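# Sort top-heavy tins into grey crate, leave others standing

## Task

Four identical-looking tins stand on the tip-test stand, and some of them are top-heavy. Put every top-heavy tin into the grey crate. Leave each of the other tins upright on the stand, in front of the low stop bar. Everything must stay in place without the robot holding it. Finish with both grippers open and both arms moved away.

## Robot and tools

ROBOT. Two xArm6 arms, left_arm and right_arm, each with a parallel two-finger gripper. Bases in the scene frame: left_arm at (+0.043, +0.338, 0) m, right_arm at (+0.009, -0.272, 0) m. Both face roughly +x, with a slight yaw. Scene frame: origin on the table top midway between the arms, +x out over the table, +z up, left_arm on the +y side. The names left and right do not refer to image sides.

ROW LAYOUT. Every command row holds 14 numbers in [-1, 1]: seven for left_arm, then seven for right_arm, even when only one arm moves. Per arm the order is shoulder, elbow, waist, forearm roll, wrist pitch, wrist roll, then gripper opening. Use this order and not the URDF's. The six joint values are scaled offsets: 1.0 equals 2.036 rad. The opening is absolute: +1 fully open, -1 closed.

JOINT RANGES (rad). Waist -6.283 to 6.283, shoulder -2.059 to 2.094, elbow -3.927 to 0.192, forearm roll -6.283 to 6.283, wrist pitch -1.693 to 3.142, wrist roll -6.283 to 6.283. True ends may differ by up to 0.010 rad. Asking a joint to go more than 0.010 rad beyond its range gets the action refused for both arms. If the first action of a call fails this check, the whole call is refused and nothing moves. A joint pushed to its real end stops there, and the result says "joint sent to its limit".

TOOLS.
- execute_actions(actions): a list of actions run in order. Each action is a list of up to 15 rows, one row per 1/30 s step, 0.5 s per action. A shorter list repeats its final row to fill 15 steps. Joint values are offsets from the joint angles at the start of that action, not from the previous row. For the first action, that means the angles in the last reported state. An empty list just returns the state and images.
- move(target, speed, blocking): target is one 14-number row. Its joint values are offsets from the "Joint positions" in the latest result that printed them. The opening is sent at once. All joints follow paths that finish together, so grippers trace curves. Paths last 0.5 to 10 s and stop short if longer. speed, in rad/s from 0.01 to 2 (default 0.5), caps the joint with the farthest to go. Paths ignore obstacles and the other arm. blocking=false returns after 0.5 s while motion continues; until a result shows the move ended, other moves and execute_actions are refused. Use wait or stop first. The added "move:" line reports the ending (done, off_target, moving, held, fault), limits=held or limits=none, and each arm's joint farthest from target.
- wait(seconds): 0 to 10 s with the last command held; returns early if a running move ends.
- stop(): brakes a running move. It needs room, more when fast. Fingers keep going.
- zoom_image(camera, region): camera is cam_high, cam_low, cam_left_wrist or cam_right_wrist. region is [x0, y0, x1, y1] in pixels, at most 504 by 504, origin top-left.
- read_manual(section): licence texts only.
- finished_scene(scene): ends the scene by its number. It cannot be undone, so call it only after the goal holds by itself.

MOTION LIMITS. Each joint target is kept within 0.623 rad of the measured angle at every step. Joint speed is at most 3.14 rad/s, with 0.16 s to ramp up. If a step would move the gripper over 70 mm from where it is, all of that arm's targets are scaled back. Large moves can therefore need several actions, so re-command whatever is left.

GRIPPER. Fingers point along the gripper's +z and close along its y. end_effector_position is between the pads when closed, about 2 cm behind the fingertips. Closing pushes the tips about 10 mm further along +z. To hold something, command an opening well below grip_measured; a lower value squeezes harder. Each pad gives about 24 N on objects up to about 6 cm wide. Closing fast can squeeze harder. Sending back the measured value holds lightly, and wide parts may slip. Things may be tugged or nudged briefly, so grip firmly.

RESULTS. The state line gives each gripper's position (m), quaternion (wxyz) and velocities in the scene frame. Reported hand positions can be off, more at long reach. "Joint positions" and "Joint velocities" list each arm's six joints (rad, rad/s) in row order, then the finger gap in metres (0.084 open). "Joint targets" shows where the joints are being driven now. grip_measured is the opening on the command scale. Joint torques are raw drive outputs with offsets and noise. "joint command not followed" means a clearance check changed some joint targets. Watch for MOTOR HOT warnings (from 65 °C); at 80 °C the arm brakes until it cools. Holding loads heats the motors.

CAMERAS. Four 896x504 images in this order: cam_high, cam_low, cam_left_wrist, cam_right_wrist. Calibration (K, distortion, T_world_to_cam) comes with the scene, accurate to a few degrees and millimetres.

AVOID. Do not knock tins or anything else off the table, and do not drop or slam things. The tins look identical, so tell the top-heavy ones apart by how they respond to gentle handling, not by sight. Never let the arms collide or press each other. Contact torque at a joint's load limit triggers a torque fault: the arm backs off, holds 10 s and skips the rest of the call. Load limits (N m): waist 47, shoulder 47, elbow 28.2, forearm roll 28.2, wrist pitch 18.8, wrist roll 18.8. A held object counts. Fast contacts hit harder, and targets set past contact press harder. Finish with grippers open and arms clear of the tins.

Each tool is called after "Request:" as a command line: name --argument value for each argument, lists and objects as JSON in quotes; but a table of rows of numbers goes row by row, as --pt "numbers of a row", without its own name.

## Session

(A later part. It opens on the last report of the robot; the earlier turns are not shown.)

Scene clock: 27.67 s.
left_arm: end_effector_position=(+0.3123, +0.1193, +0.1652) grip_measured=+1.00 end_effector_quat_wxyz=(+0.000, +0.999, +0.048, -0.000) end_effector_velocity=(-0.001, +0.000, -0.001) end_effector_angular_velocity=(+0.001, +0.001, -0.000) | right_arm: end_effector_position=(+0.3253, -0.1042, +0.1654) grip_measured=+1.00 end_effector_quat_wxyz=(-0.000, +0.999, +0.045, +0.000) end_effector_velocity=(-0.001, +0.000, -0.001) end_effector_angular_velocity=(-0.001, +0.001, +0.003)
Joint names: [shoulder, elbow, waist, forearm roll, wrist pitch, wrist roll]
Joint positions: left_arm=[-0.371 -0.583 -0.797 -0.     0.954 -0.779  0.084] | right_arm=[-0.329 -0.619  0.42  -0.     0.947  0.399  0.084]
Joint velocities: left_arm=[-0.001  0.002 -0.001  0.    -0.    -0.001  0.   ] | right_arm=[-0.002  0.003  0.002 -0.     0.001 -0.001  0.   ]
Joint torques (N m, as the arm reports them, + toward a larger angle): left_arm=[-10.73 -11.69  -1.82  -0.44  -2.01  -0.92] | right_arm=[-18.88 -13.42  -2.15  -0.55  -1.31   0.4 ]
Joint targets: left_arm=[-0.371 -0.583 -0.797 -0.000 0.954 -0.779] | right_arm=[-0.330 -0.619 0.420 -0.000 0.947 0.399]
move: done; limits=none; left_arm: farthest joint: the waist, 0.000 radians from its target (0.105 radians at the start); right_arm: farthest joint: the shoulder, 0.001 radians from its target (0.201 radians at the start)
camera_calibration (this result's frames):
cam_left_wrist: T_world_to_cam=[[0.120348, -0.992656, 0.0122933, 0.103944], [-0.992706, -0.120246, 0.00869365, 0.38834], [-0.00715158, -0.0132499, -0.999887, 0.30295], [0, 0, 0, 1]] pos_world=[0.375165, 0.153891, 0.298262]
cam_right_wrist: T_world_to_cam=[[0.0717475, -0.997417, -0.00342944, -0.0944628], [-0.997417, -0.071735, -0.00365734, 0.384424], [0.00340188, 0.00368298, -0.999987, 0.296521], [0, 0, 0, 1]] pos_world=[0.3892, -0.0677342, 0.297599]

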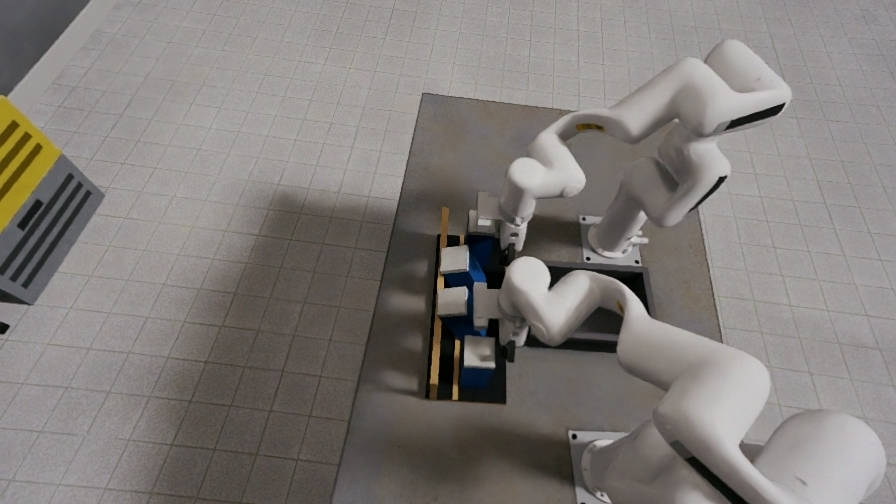

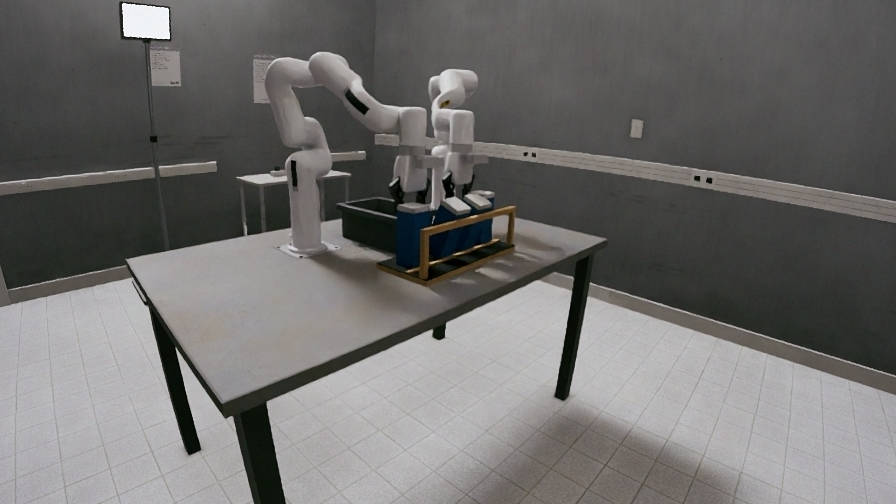

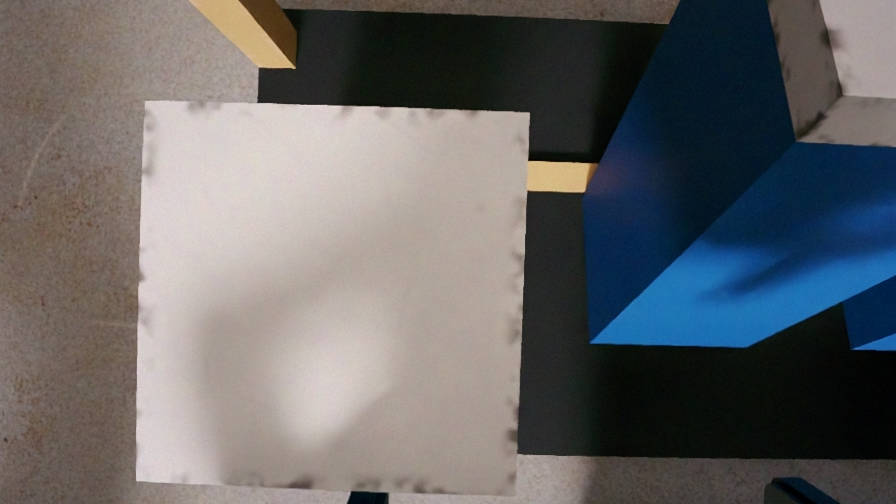

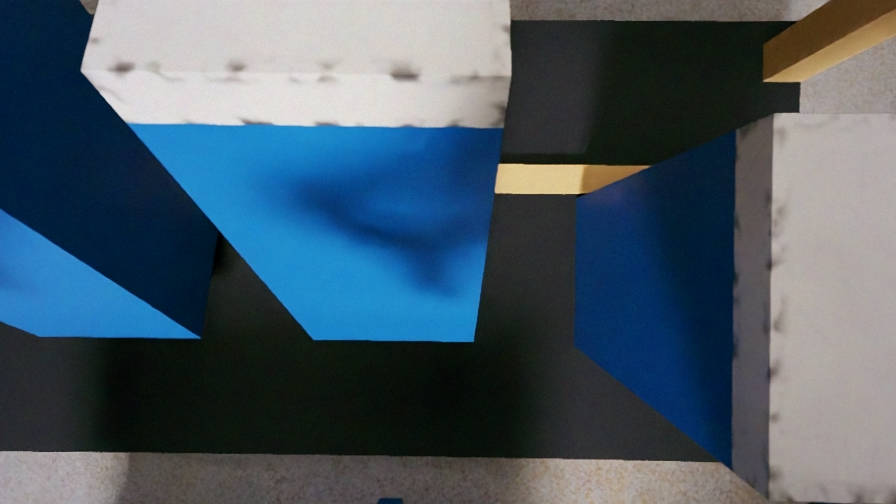

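Request:
move --target '[-0.0467, -0.1282, 0, 0, 0.1744, 0, 0.8, -0.0285, -0.141, 0, 0, 0.1704, 0, 0.8]' --speed 0.6

Request:
move --target '[0.2107, -0.185, 0.0374, 0, -0.0252, 0.0403, 0.8, 0, 0, -0.12, 0, 0, 0, 0.8]' --speed 0.6

Scene clock: 36.80 s.
left_arm: end_effector_position=(+0.3124, +0.1193, +0.2801) grip_measured=+0.80 end_effector_quat_wxyz=(+0.000, +0.999, +0.048, +0.000) end_effector_velocity=(+0.000, -0.000, +0.002) end_effector_angular_velocity=(-0.003, -0.003, +0.001) | right_arm: end_effector_position=(+0.3342, -0.0995, +0.2796) grip_measured=+0.80 end_effector_quat_wxyz=(+0.000, +0.999, +0.045, -0.001) end_effector_velocity=(+0.001, +0.000, +0.002) end_effector_angular_velocity=(+0.001, -0.002, -0.000)
Joint names: [shoulder, elbow, waist, forearm roll, wrist pitch, wrist roll]
Joint positions: left_arm=[-0.466 -0.843 -0.797 -0.     1.309 -0.779  0.077] | right_arm=[-0.387 -0.906  0.42  -0.     1.294  0.399  0.077]
Joint velocities: left_arm=[-0.002 -0.003  0.    -0.001  0.001 -0.     0.   ] | right_arm=[ 0.001 -0.005 -0.     0.     0.002  0.    -0.   ]
Joint torques (N m, as the arm reports them, + toward a larger angle): left_arm=[ -9.81 -12.22  -1.72  -0.56  -2.05  -0.74] | right_arm=[-18.63 -14.01  -2.03  -0.58  -1.37   0.42]
Joint targets: left_arm=[-0.466 -0.844 -0.797 -0.000 1.309 -0.779] | right_arm=[-0.387 -0.906 0.420 -0.000 1.294 0.399]
move: done; limits=none; left_arm: farthest joint: the elbow, 0.001 radians from its target (0.261 radians at the start); right_arm: farthest joint: the waist, 0.000 radians from its target (0.000 radians at the start)
camera_calibration (this result's frames):
cam_left_wrist: T_world_to_cam=[[0.120265, -0.992661, 0.0126935, 0.102354], [-0.992719, -0.120165, 0.00835533, 0.387498], [-0.00676869, -0.013606, -0.999885, 0.417808], [0, 0, 0, 1]] pos_world=[0.375195, 0.153851, 0.413223]
cam_right_wrist: T_world_to_cam=[[0.071698, -0.997423, -0.00248985, -0.0902305], [-0.997425, -0.0716942, -0.00157954, 0.393517], [0.00139697, 0.00259669, -0.999996, 0.411237], [0, 0, 0, 1]] pos_world=[0.398399, -0.062853, 0.411633]

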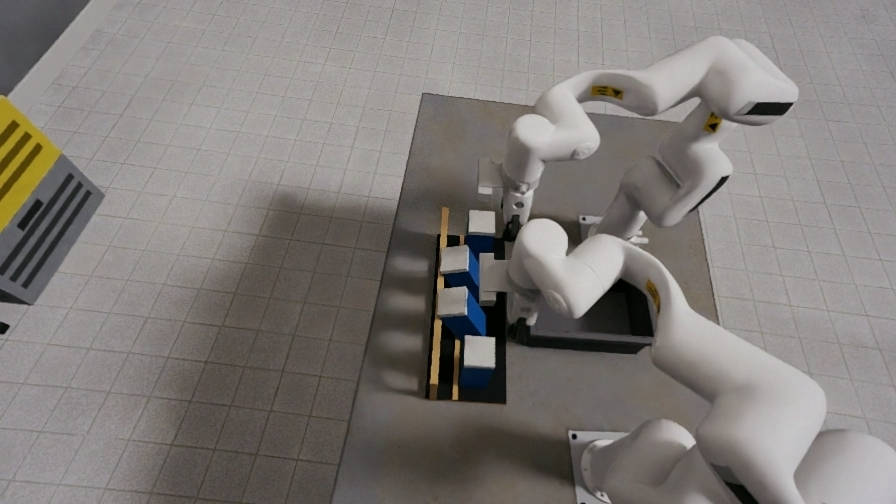

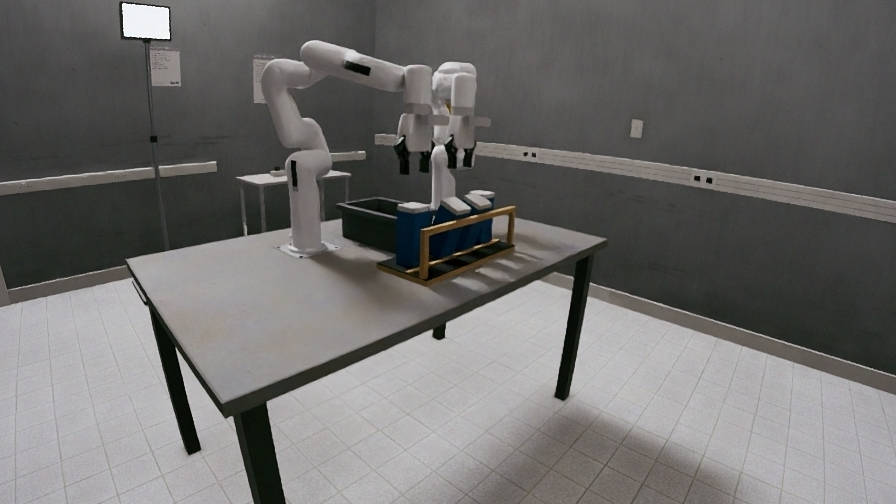

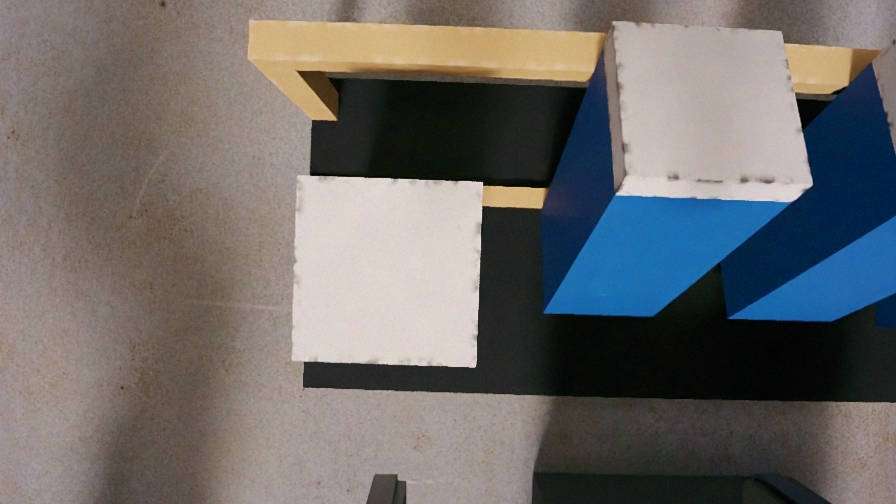

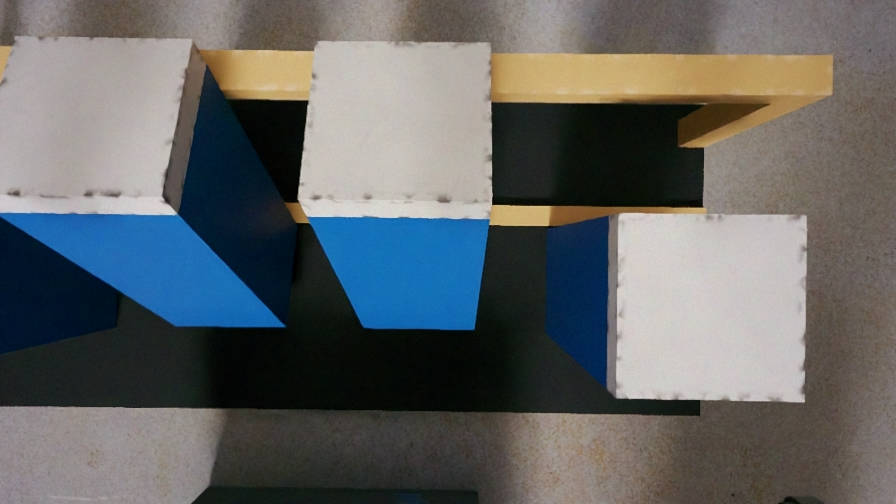

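Scene clock: 38.20 s.
left_arm: end_effector_position=(+0.4280, +0.0711, +0.2699) grip_measured=+0.80 end_effector_quat_wxyz=(+0.000, +0.999, +0.045, -0.000) end_effector_velocity=(+0.001, +0.000, -0.001) end_effector_angular_velocity=(+0.002, +0.001, +0.000) | right_arm: end_effector_position=(+0.3663, -0.1832, +0.2796) grip_measured=+0.80 end_effector_quat_wxyz=(+0.000, +0.997, -0.077, -0.001) end_effector_velocity=(-0.000, -0.000, +0.000) end_effector_angular_velocity=(+0.000, -0.000, -0.002)
Joint names: [shoulder, elbow, waist, forearm roll, wrist pitch, wrist roll]
Joint positions: left_arm=[-0.038 -1.22  -0.721 -0.     1.258 -0.697  0.077] | right_arm=[-0.387 -0.906  0.176 -0.     1.294  0.399  0.077]
Joint velocities: left_arm=[ 0.004 -0.002  0.001  0.001 -0.     0.    -0.   ] | right_arm=[-0.001 -0.    -0.001  0.     0.001  0.001  0.   ]
Joint torques (N m, as the arm reports them, + toward a larger angle): left_arm=[-17.79 -12.37  -1.91  -0.5   -2.14  -0.78] | right_arm=[-18.47 -14.1   -1.97  -0.68  -1.34   0.47]
Joint targets: left_arm=[-0.037 -1.220 -0.721 -0.000 1.257 -0.697] | right_arm=[-0.387 -0.906 0.176 -0.000 1.294 0.399]
move: done; limits=none; left_arm: farthest joint: the waist, 0.000 radians from its target (0.076 radians at the start); right_arm: farthest joint: the waist, 0.000 radians from its target (0.244 radians at the start)
camera_calibration (this result's frames):
cam_left_wrist: T_world_to_cam=[[0.114366, -0.993364, 0.0121606, 0.0434912], [-0.993411, -0.114262, 0.00888999, 0.49628], [-0.0074415, -0.0130972, -0.999887, 0.408002], [0, 0, 0, 1]] pos_world=[0.491072, 0.105252, 0.403015]
cam_right_wrist: T_world_to_cam=[[-0.171393, -0.9852, -0.00250344, -0.0847272], [-0.985201, 0.171397, -0.00157627, 0.459619], [0.00198203, 0.00219623, -0.999996, 0.411123], [0, 0, 0, 1]] pos_world=[0.43748, -0.163154, 0.411634]

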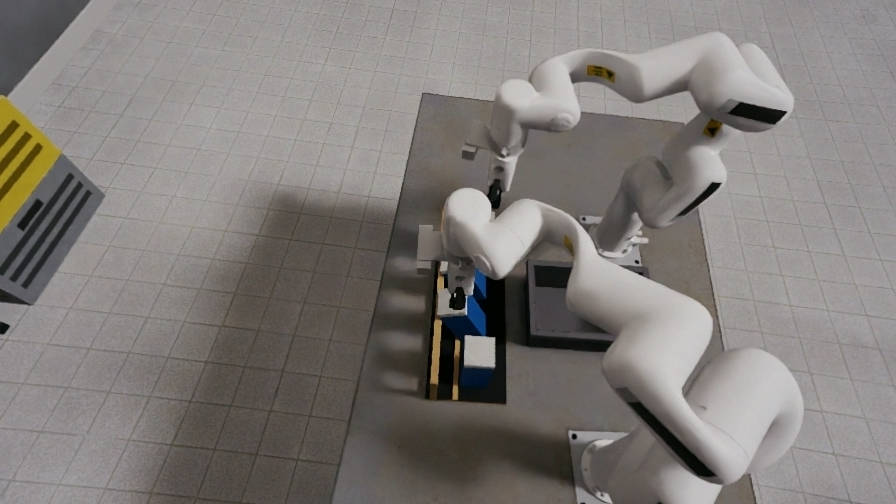

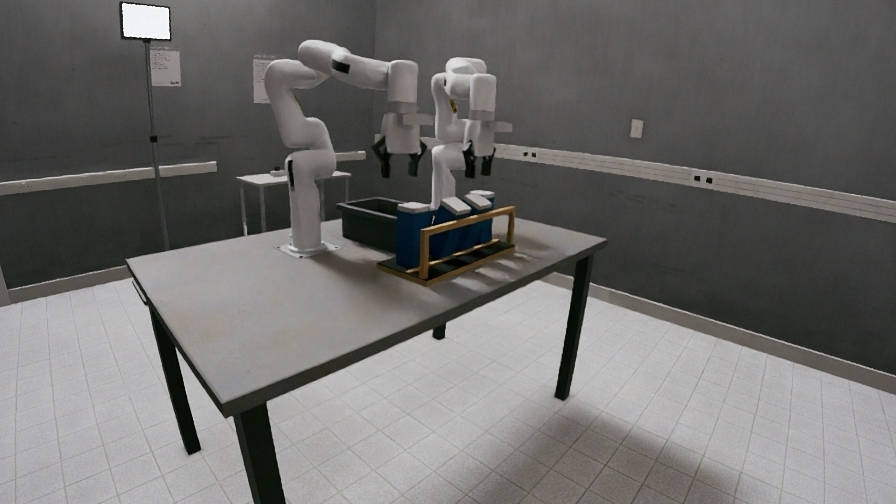

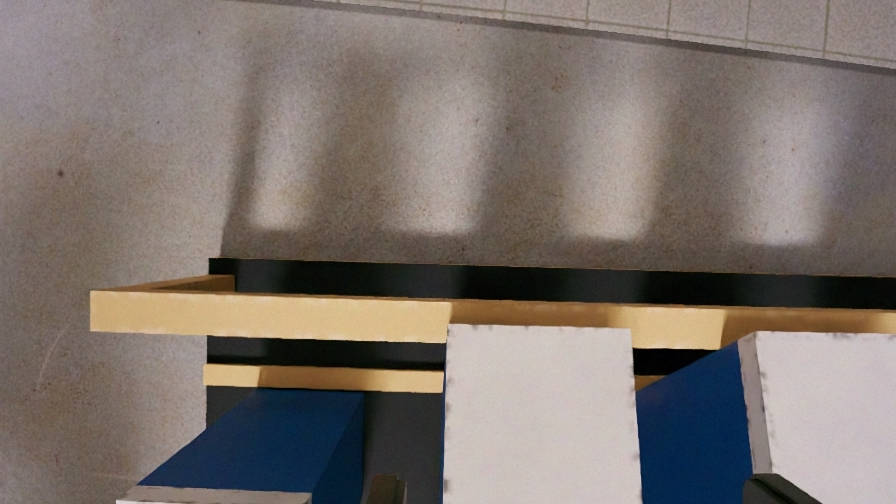

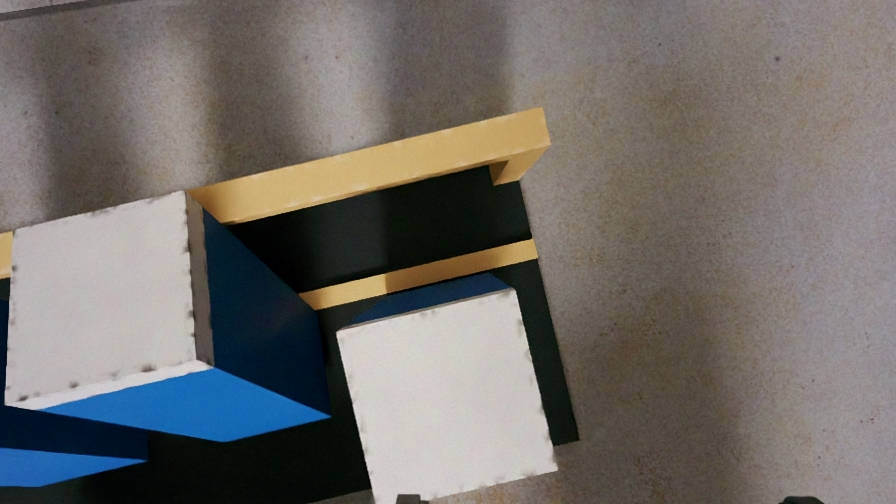

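Request:
move --target '[0.0406, 0.1002, 0, 0, -0.1409, 0, 0.9, 0, 0, 0, 0, 0, 0, 0.9]' --speed 0.3

Scene clock: 40.47 s.
left_arm: end_effector_position=(+0.4283, +0.0709, +0.1681) grip_measured=+0.90 end_effector_quat_wxyz=(+0.000, +0.999, +0.045, +0.000) end_effector_velocity=(-0.001, +0.001, -0.003) end_effector_angular_velocity=(+0.003, +0.004, -0.001) | right_arm: end_effector_position=(+0.3663, -0.1832, +0.2796) grip_measured=+0.90 end_effector_quat_wxyz=(+0.000, +0.997, -0.077, -0.001) end_effector_velocity=(-0.000, +0.001, -0.000) end_effector_angular_velocity=(-0.000, -0.000, +0.002)
Joint names: [shoulder, elbow, waist, forearm roll, wrist pitch, wrist roll]
Joint positions: left_arm=[ 0.045 -1.016 -0.721 -0.     0.971 -0.697  0.08 ] | right_arm=[-0.387 -0.906  0.176 -0.     1.294  0.399  0.08 ]
Joint velocities: left_arm=[ 0.002  0.004 -0.     0.001 -0.001  0.    -0.   ] | right_arm=[ 0.     0.001  0.003 -0.    -0.001  0.001 -0.   ]
Joint torques (N m, as the arm reports them, + toward a larger angle): left_arm=[-18.39 -11.66  -1.71  -0.46  -2.16  -0.9 ] | right_arm=[-18.48 -14.16  -2.24  -0.56  -1.36   0.42]
Joint targets: left_arm=[0.045 -1.016 -0.721 -0.000 0.971 -0.697] | right_arm=[-0.387 -0.906 0.176 -0.000 1.294 0.399]
move: done; limits=none; left_arm: farthest joint: the waist, 0.000 radians from its target (0.000 radians at the start); right_arm: farthest joint: the waist, 0.000 radians from its target (0.000 radians at the start)
camera_calibration (this result's frames):
cam_left_wrist: T_world_to_cam=[[0.114423, -0.993352, 0.012582, 0.044386], [-0.993408, -0.114323, 0.00836649, 0.497576], [-0.00687246, -0.0134564, -0.999886, 0.306009], [0, 0, 0, 1]] pos_world=[0.49132, 0.105093, 0.301253]
cam_right_wrist: T_world_to_cam=[[-0.171394, -0.985199, -0.00250337, -0.0847271], [-0.985201, 0.171398, -0.00157613, 0.459619], [0.00198188, 0.00219618, -0.999996, 0.411123], [0, 0, 0, 1]] pos_world=[0.43748, -0.163154, 0.411634]

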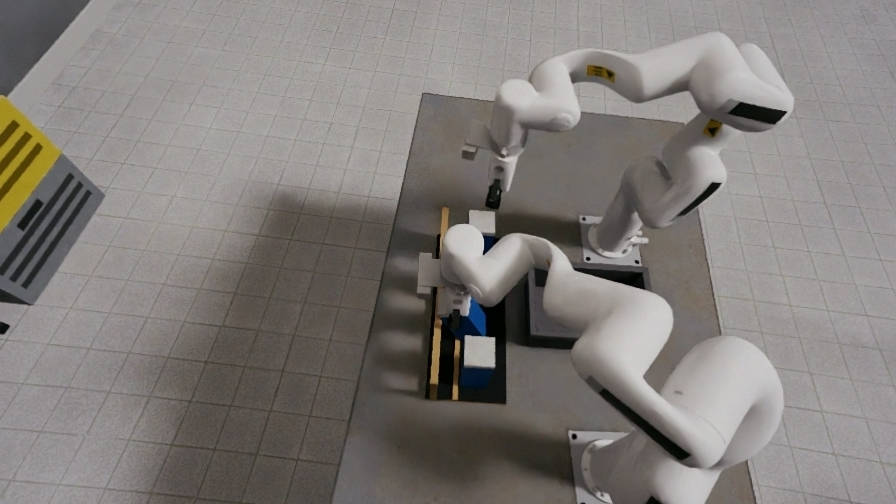

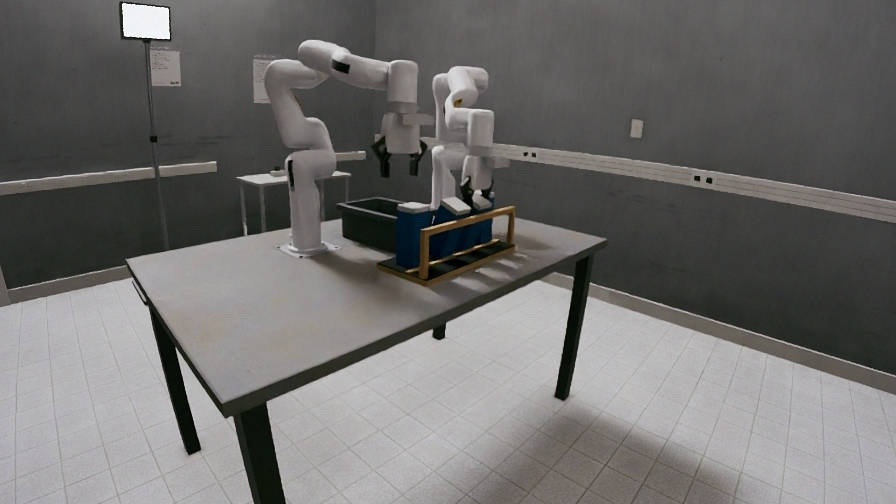

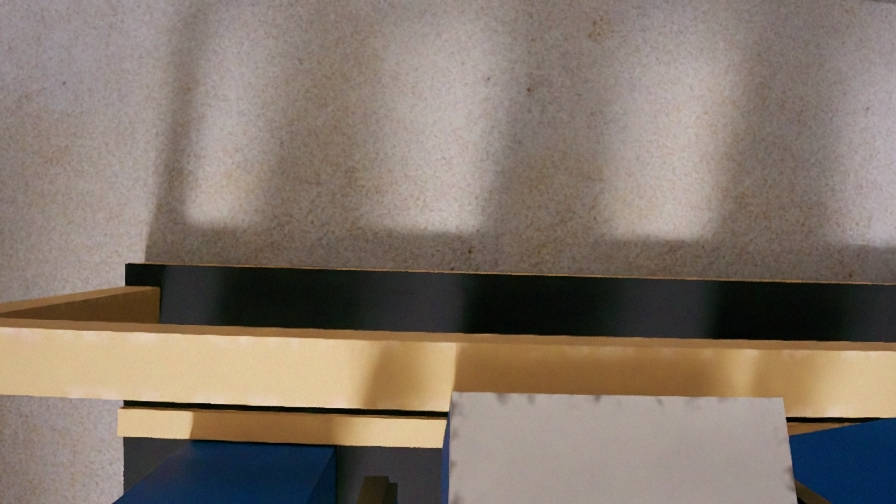

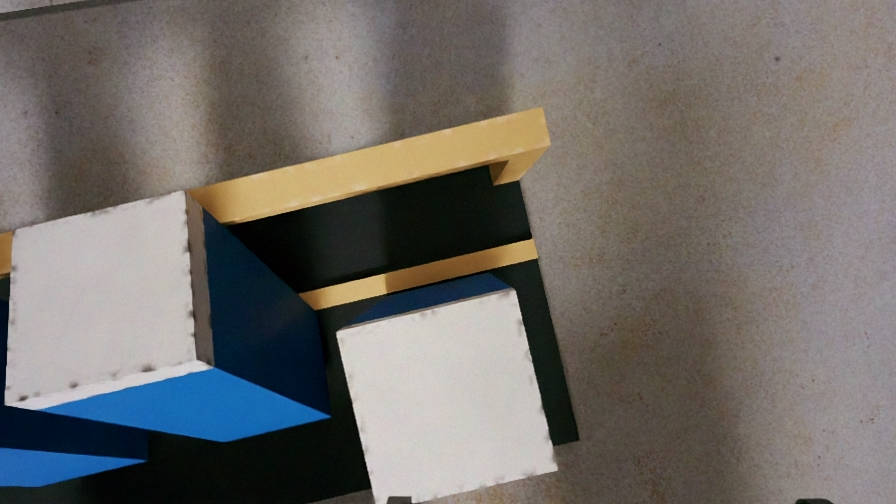

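Request:
execute_actions --actions '[[[0,0,0,0,0,0,0.6,0,0,0,0,0,0,0.9],[0,0,0,0,0,0,0.5,0,0,0,0,0,0,0.9],[0,0,0,0,0,0,0.4,0,0,0,0,0,0,0.9],[0,0,0,0,0,0,0.3,0,0,0,0,0,0,0.9],[0,0,0,0,0,0,0.2,0,0,0,0,0,0,0.9],[0,0,0,0,0,0,0.0,0,0,0,0,0,0,0.9]],[[0,0,0,0,0,0,-0.2,0,0,0,0,0,0,0.9]]]'

Scene clock: 41.83 s.
left_arm: end_effector_position=(+0.4283, +0.0708, +0.1682) grip_measured=+0.48 end_effector_quat_wxyz=(+0.000, +0.999, +0.045, +0.000) end_effector_velocity=(+0.000, -0.000, +0.000) end_effector_angular_velocity=(-0.001, -0.001, +0.001) | right_arm: end_effector_position=(+0.3663, -0.1832, +0.2796) grip_measured=+0.90 end_effector_quat_wxyz=(+0.000, +0.997, -0.077, -0.001) end_effector_velocity=(-0.001, -0.000, -0.001) end_effector_angular_velocity=(-0.001, +0.002, -0.001)
Joint names: [shoulder, elbow, waist, forearm roll, wrist pitch, wrist roll]
Joint positions: left_arm=[ 0.045 -1.016 -0.721 -0.     0.971 -0.697  0.064] | right_arm=[-0.387 -0.906  0.176 -0.     1.294  0.399  0.08 ]
Joint velocities: left_arm=[ 0.    -0.001  0.    -0.    -0.    -0.    -0.   ] | right_arm=[-0.     0.001 -0.    -0.     0.001  0.001 -0.   ]
Joint torques (N m, as the arm reports them, + toward a larger angle): left_arm=[-18.03 -11.54  -1.33  -0.17  -1.82  -0.83] | right_arm=[-18.54 -14.15  -2.23  -0.61  -1.36   0.45]
Joint targets: left_arm=[0.045 -1.016 -0.721 -0.000 0.971 -0.697] | right_arm=[-0.387 -0.906 0.176 -0.000 1.294 0.399]
camera_calibration (this result's frames):
cam_left_wrist: T_world_to_cam=[[0.114305, -0.993362, 0.0128713, 0.0442602], [-0.993424, -0.114206, 0.00814487, 0.497627], [-0.00662082, -0.0137177, -0.999884, 0.306033], [0, 0, 0, 1]] pos_world=[0.491322, 0.104997, 0.301374]
cam_right_wrist: T_world_to_cam=[[-0.171394, -0.985199, -0.00250336, -0.0847271], [-0.985201, 0.171398, -0.00157599, 0.459619], [0.00198173, 0.00219619, -0.999996, 0.411123], [0, 0, 0, 1]] pos_world=[0.43748, -0.163154, 0.411634]

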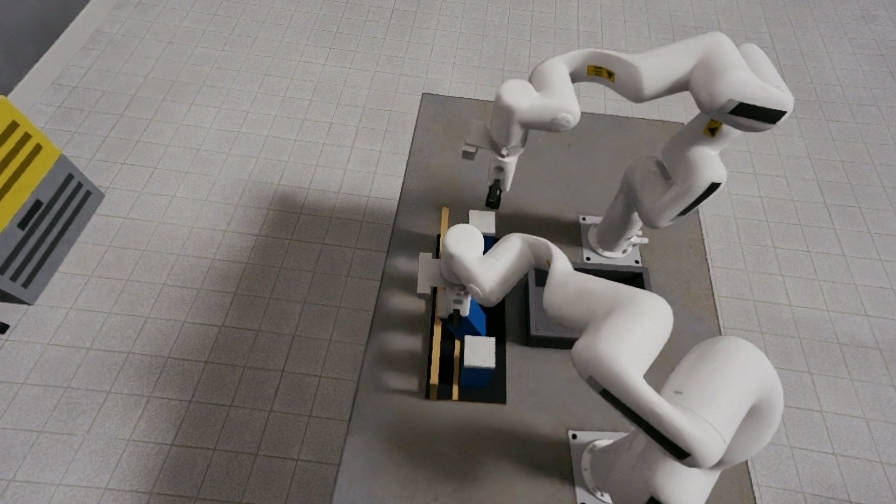

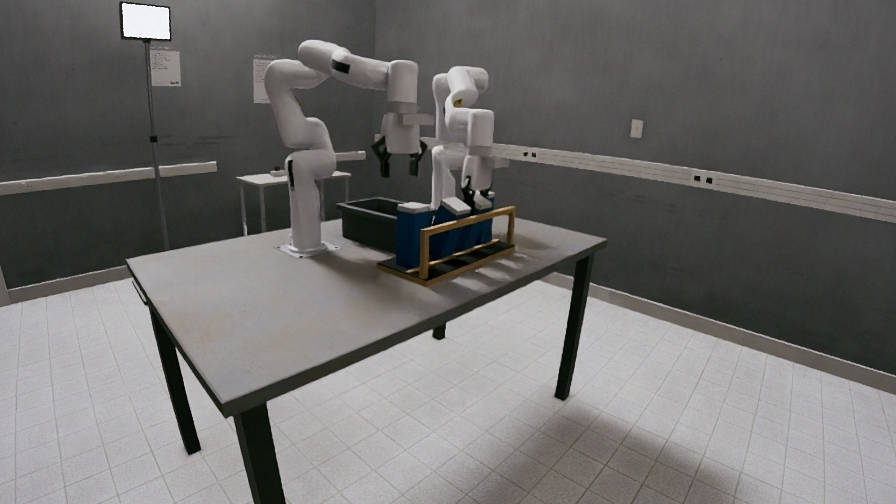

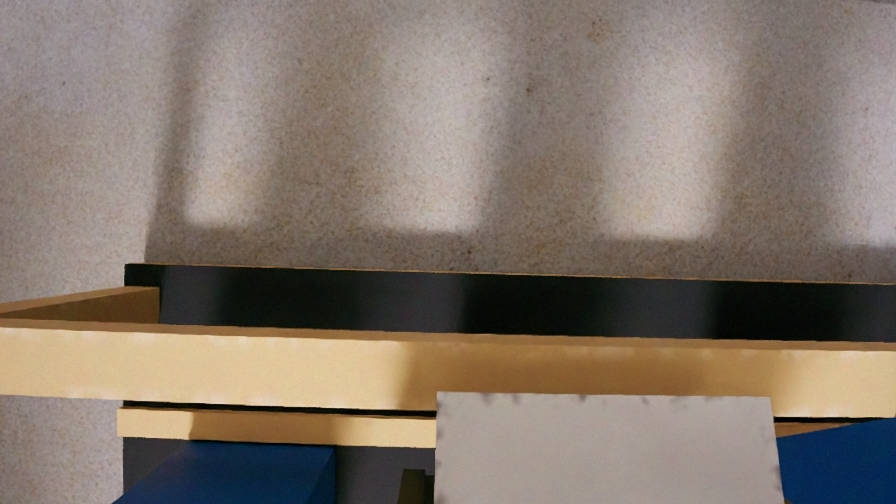

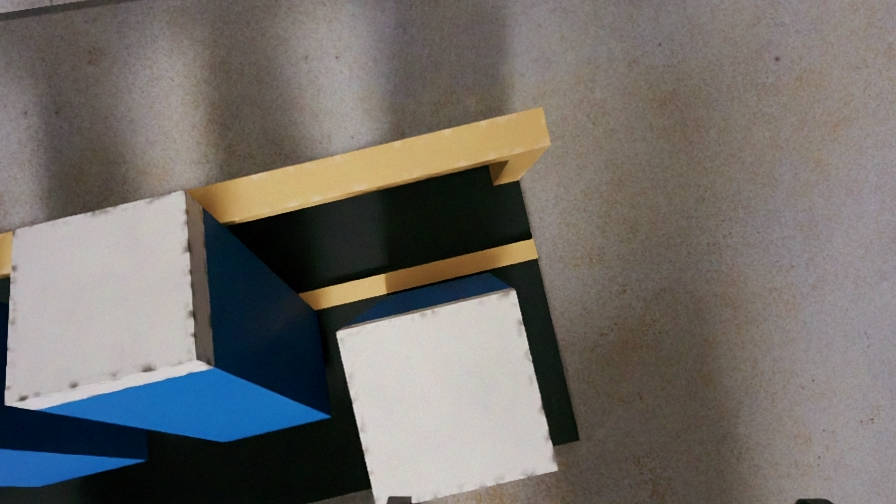

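Request:
move --target '[-0.0427, -0.1397, 0, 0, 0.1825, 0, -0.5, 0, 0, 0, 0, 0, 0, 0.9]' --speed 0.4

Request:
move --target '[-0.4193, 0.377, -0.3512, 0, -0.1148, 0.3423, -0.5, 0.1963, -0.1825, 0.1256, 0, -0.0143, 0.0103, 0.9]' --speed 0.5

Scene clock: 48.73 s.
left_arm: end_effector_position=(+0.4281, +0.0709, +0.2999) grip_measured=+0.48 end_effector_quat_wxyz=(+0.000, +0.999, +0.045, -0.000) end_effector_velocity=(+0.000, +0.000, +0.001) end_effector_angular_velocity=(-0.002, -0.001, +0.000) | right_arm: end_effector_position=(+0.3663, -0.1832, +0.2796) grip_measured=+0.90 end_effector_quat_wxyz=(+0.000, +0.997, -0.077, -0.001) end_effector_velocity=(+0.000, +0.000, +0.001) end_effector_angular_velocity=(+0.000, -0.001, +0.001)
Joint names: [shoulder, elbow, waist, forearm roll, wrist pitch, wrist roll]
Joint positions: left_arm=[-0.042 -1.3   -0.721 -0.     1.342 -0.697  0.064] | right_arm=[-0.387 -0.906  0.176 -0.     1.294  0.399  0.08 ]
Joint velocities: left_arm=[-0.002 -0.002  0.    -0.     0.001  0.    -0.   ] | right_arm=[-0.    -0.001  0.001  0.     0.    -0.    -0.   ]
Joint torques (N m, as the arm reports them, + toward a larger angle): left_arm=[-19.19 -13.48  -1.81  -0.45  -2.37  -0.9 ] | right_arm=[-18.54 -14.09  -2.12  -0.64  -1.33   0.45]
Joint targets: left_arm=[-0.042 -1.301 -0.721 -0.000 1.342 -0.697] | right_arm=[-0.387 -0.906 0.176 -0.000 1.294 0.399]
move: done; limits=none; left_arm: farthest joint: the waist, 0.000 radians from its target (0.000 radians at the start); right_arm: farthest joint: the waist, 0.000 radians from its target (0.000 radians at the start)
camera_calibration (this result's frames):
cam_left_wrist: T_world_to_cam=[[0.1142, -0.99338, 0.0124604, 0.0428529], [-0.993432, -0.114097, 0.00868369, 0.496224], [-0.00720451, -0.0133702, -0.999885, 0.437909], [0, 0, 0, 1]] pos_world=[0.491226, 0.105042, 0.433015]
cam_right_wrist: T_world_to_cam=[[-0.171394, -0.985199, -0.00250336, -0.0847272], [-0.985201, 0.171398, -0.00157598, 0.459619], [0.00198172, 0.0021962, -0.999996, 0.411123], [0, 0, 0, 1]] pos_world=[0.43748, -0.163154, 0.411634]

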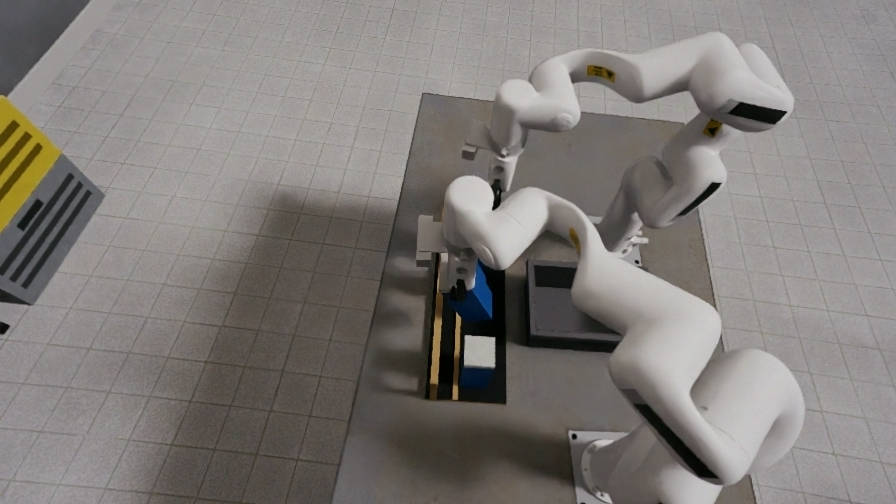

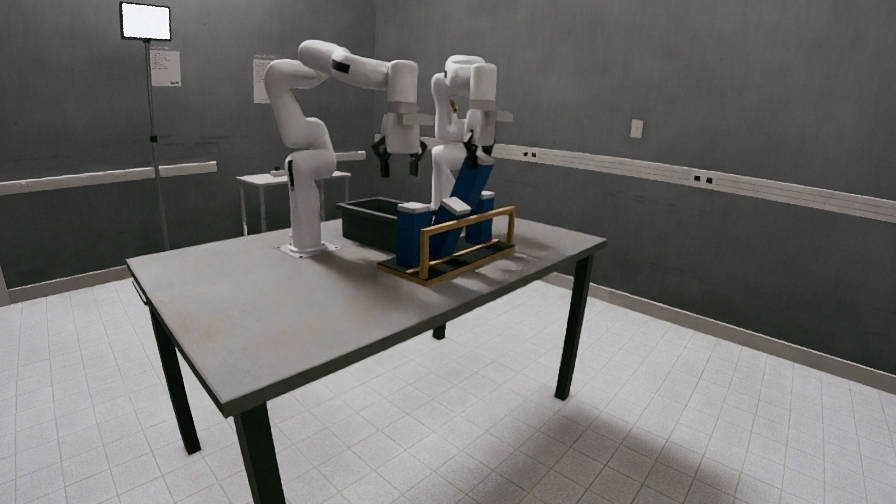

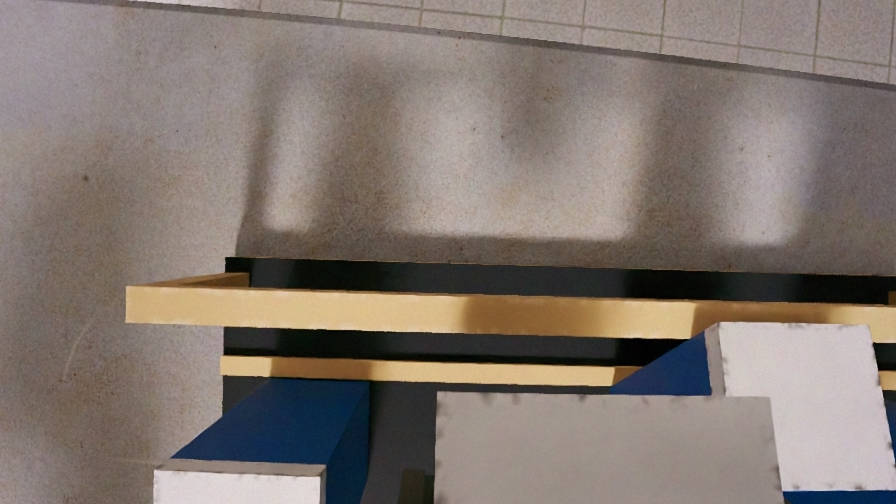

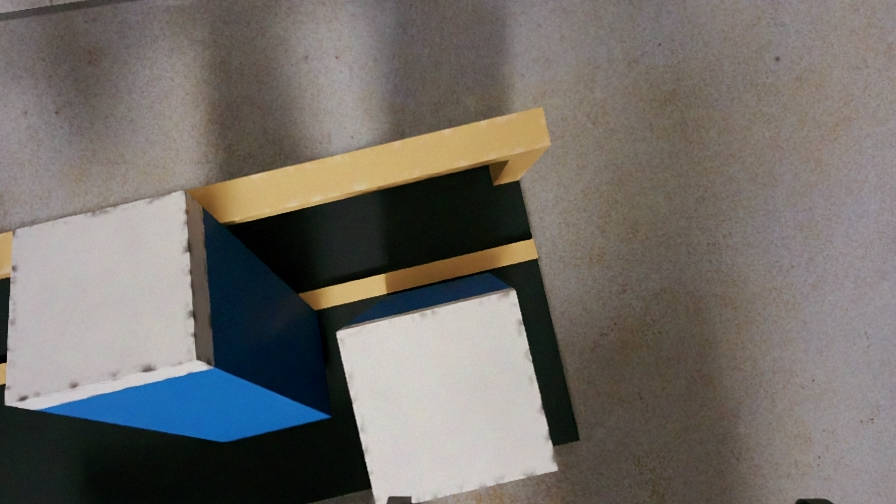

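Scene clock: 51.07 s.
left_arm: end_effector_position=(+0.1203, +0.0352, +0.2999) grip_measured=+0.48 end_effector_quat_wxyz=(+0.098, +0.779, -0.606, +0.126) end_effector_velocity=(-0.001, +0.000, -0.000) end_effector_angular_velocity=(-0.001, -0.001, -0.005) | right_arm: end_effector_position=(+0.4326, -0.0409, +0.2700) grip_measured=+0.90 end_effector_quat_wxyz=(+0.000, +0.999, +0.040, -0.000) end_effector_velocity=(+0.000, +0.000, -0.000) end_effector_angular_velocity=(-0.002, +0.001, +0.002)
Joint names: [shoulder, elbow, waist, forearm roll, wrist pitch, wrist roll]
Joint positions: left_arm=[-0.895 -0.533 -1.436 -0.     1.108 -0.     0.064] | right_arm=[ 0.012 -1.277  0.431 -0.     1.265  0.42   0.08 ]
Joint velocities: left_arm=[-0.004  0.003 -0.003  0.    -0.001  0.002 -0.   ] | right_arm=[ 0.003 -0.002  0.001 -0.001  0.001 -0.001 -0.   ]
Joint torques (N m, as the arm reports them, + toward a larger angle): left_arm=[ -3.9  -13.89  -1.39  -0.33  -3.55  -0.75] | right_arm=[-29.5  -14.07  -2.08  -0.56  -1.33   0.42]
Joint targets: left_arm=[-0.895 -0.533 -1.436 -0.000 1.108 0.000] | right_arm=[0.013 -1.277 0.432 -0.000 1.265 0.420]
move: done; limits=none; left_arm: farthest joint: the shoulder, 0.001 radians from its target (0.854 radians at the start); right_arm: farthest joint: the waist, 0.000 radians from its target (0.256 radians at the start)
camera_calibration (this result's frames):
cam_left_wrist: T_world_to_cam=[[-0.963834, -0.26578, 0.0195992, 0.1445], [-0.25885, 0.916132, -0.306103, 0.156126], [0.0634008, -0.300106, -0.951796, 0.422405], [0, 0, 0, 1]] pos_world=[0.152907, 0.0221392, 0.447002]
cam_right_wrist: T_world_to_cam=[[0.0622443, -0.998057, -0.00294936, -0.0346689], [-0.998058, -0.0622367, -0.00261917, 0.496803], [0.00243052, 0.00310666, -0.999992, 0.400992], [0, 0, 0, 1]] pos_world=[0.497022, -0.00492783, 0.402188]

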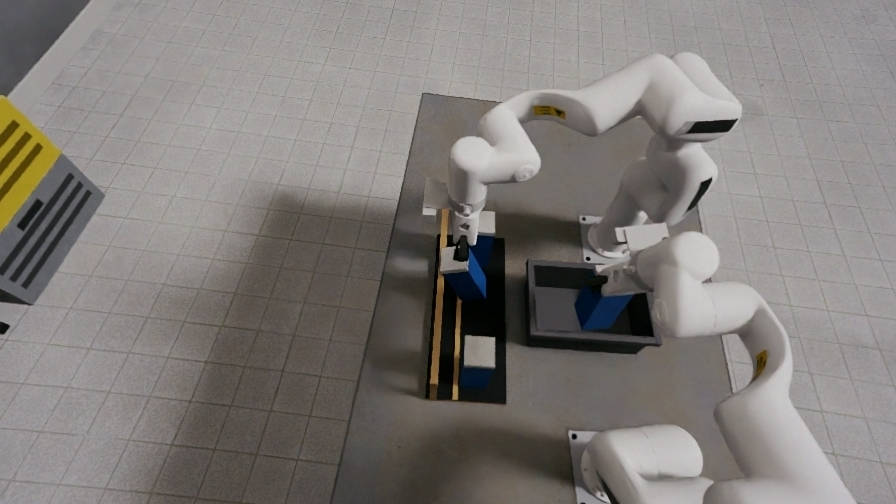

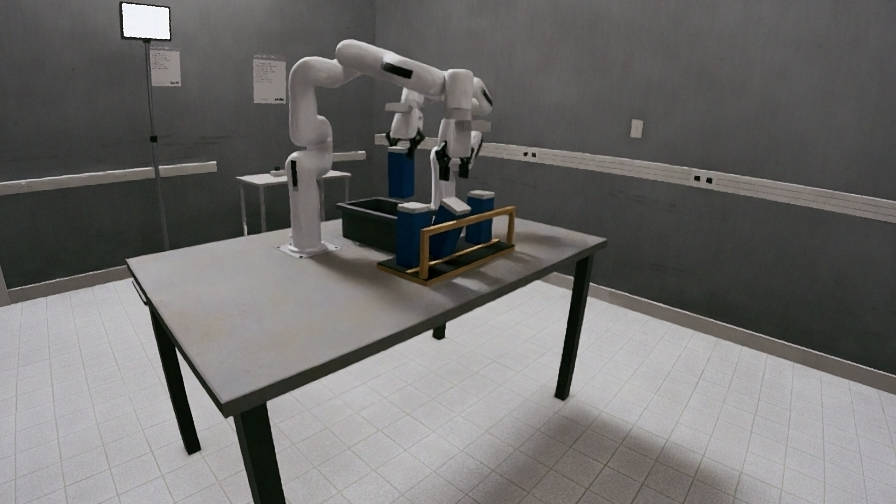

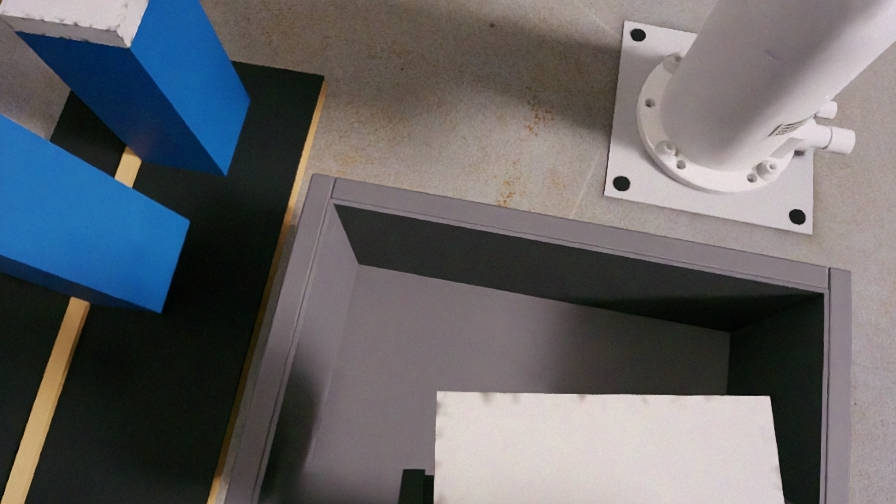

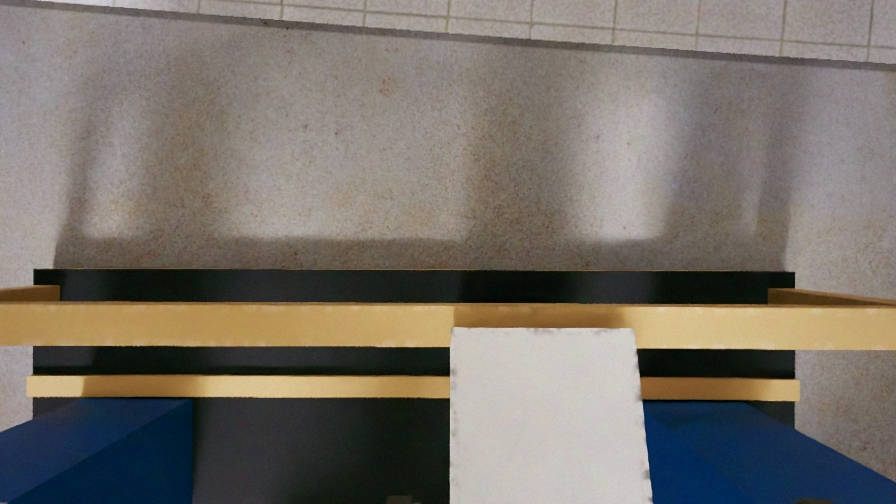

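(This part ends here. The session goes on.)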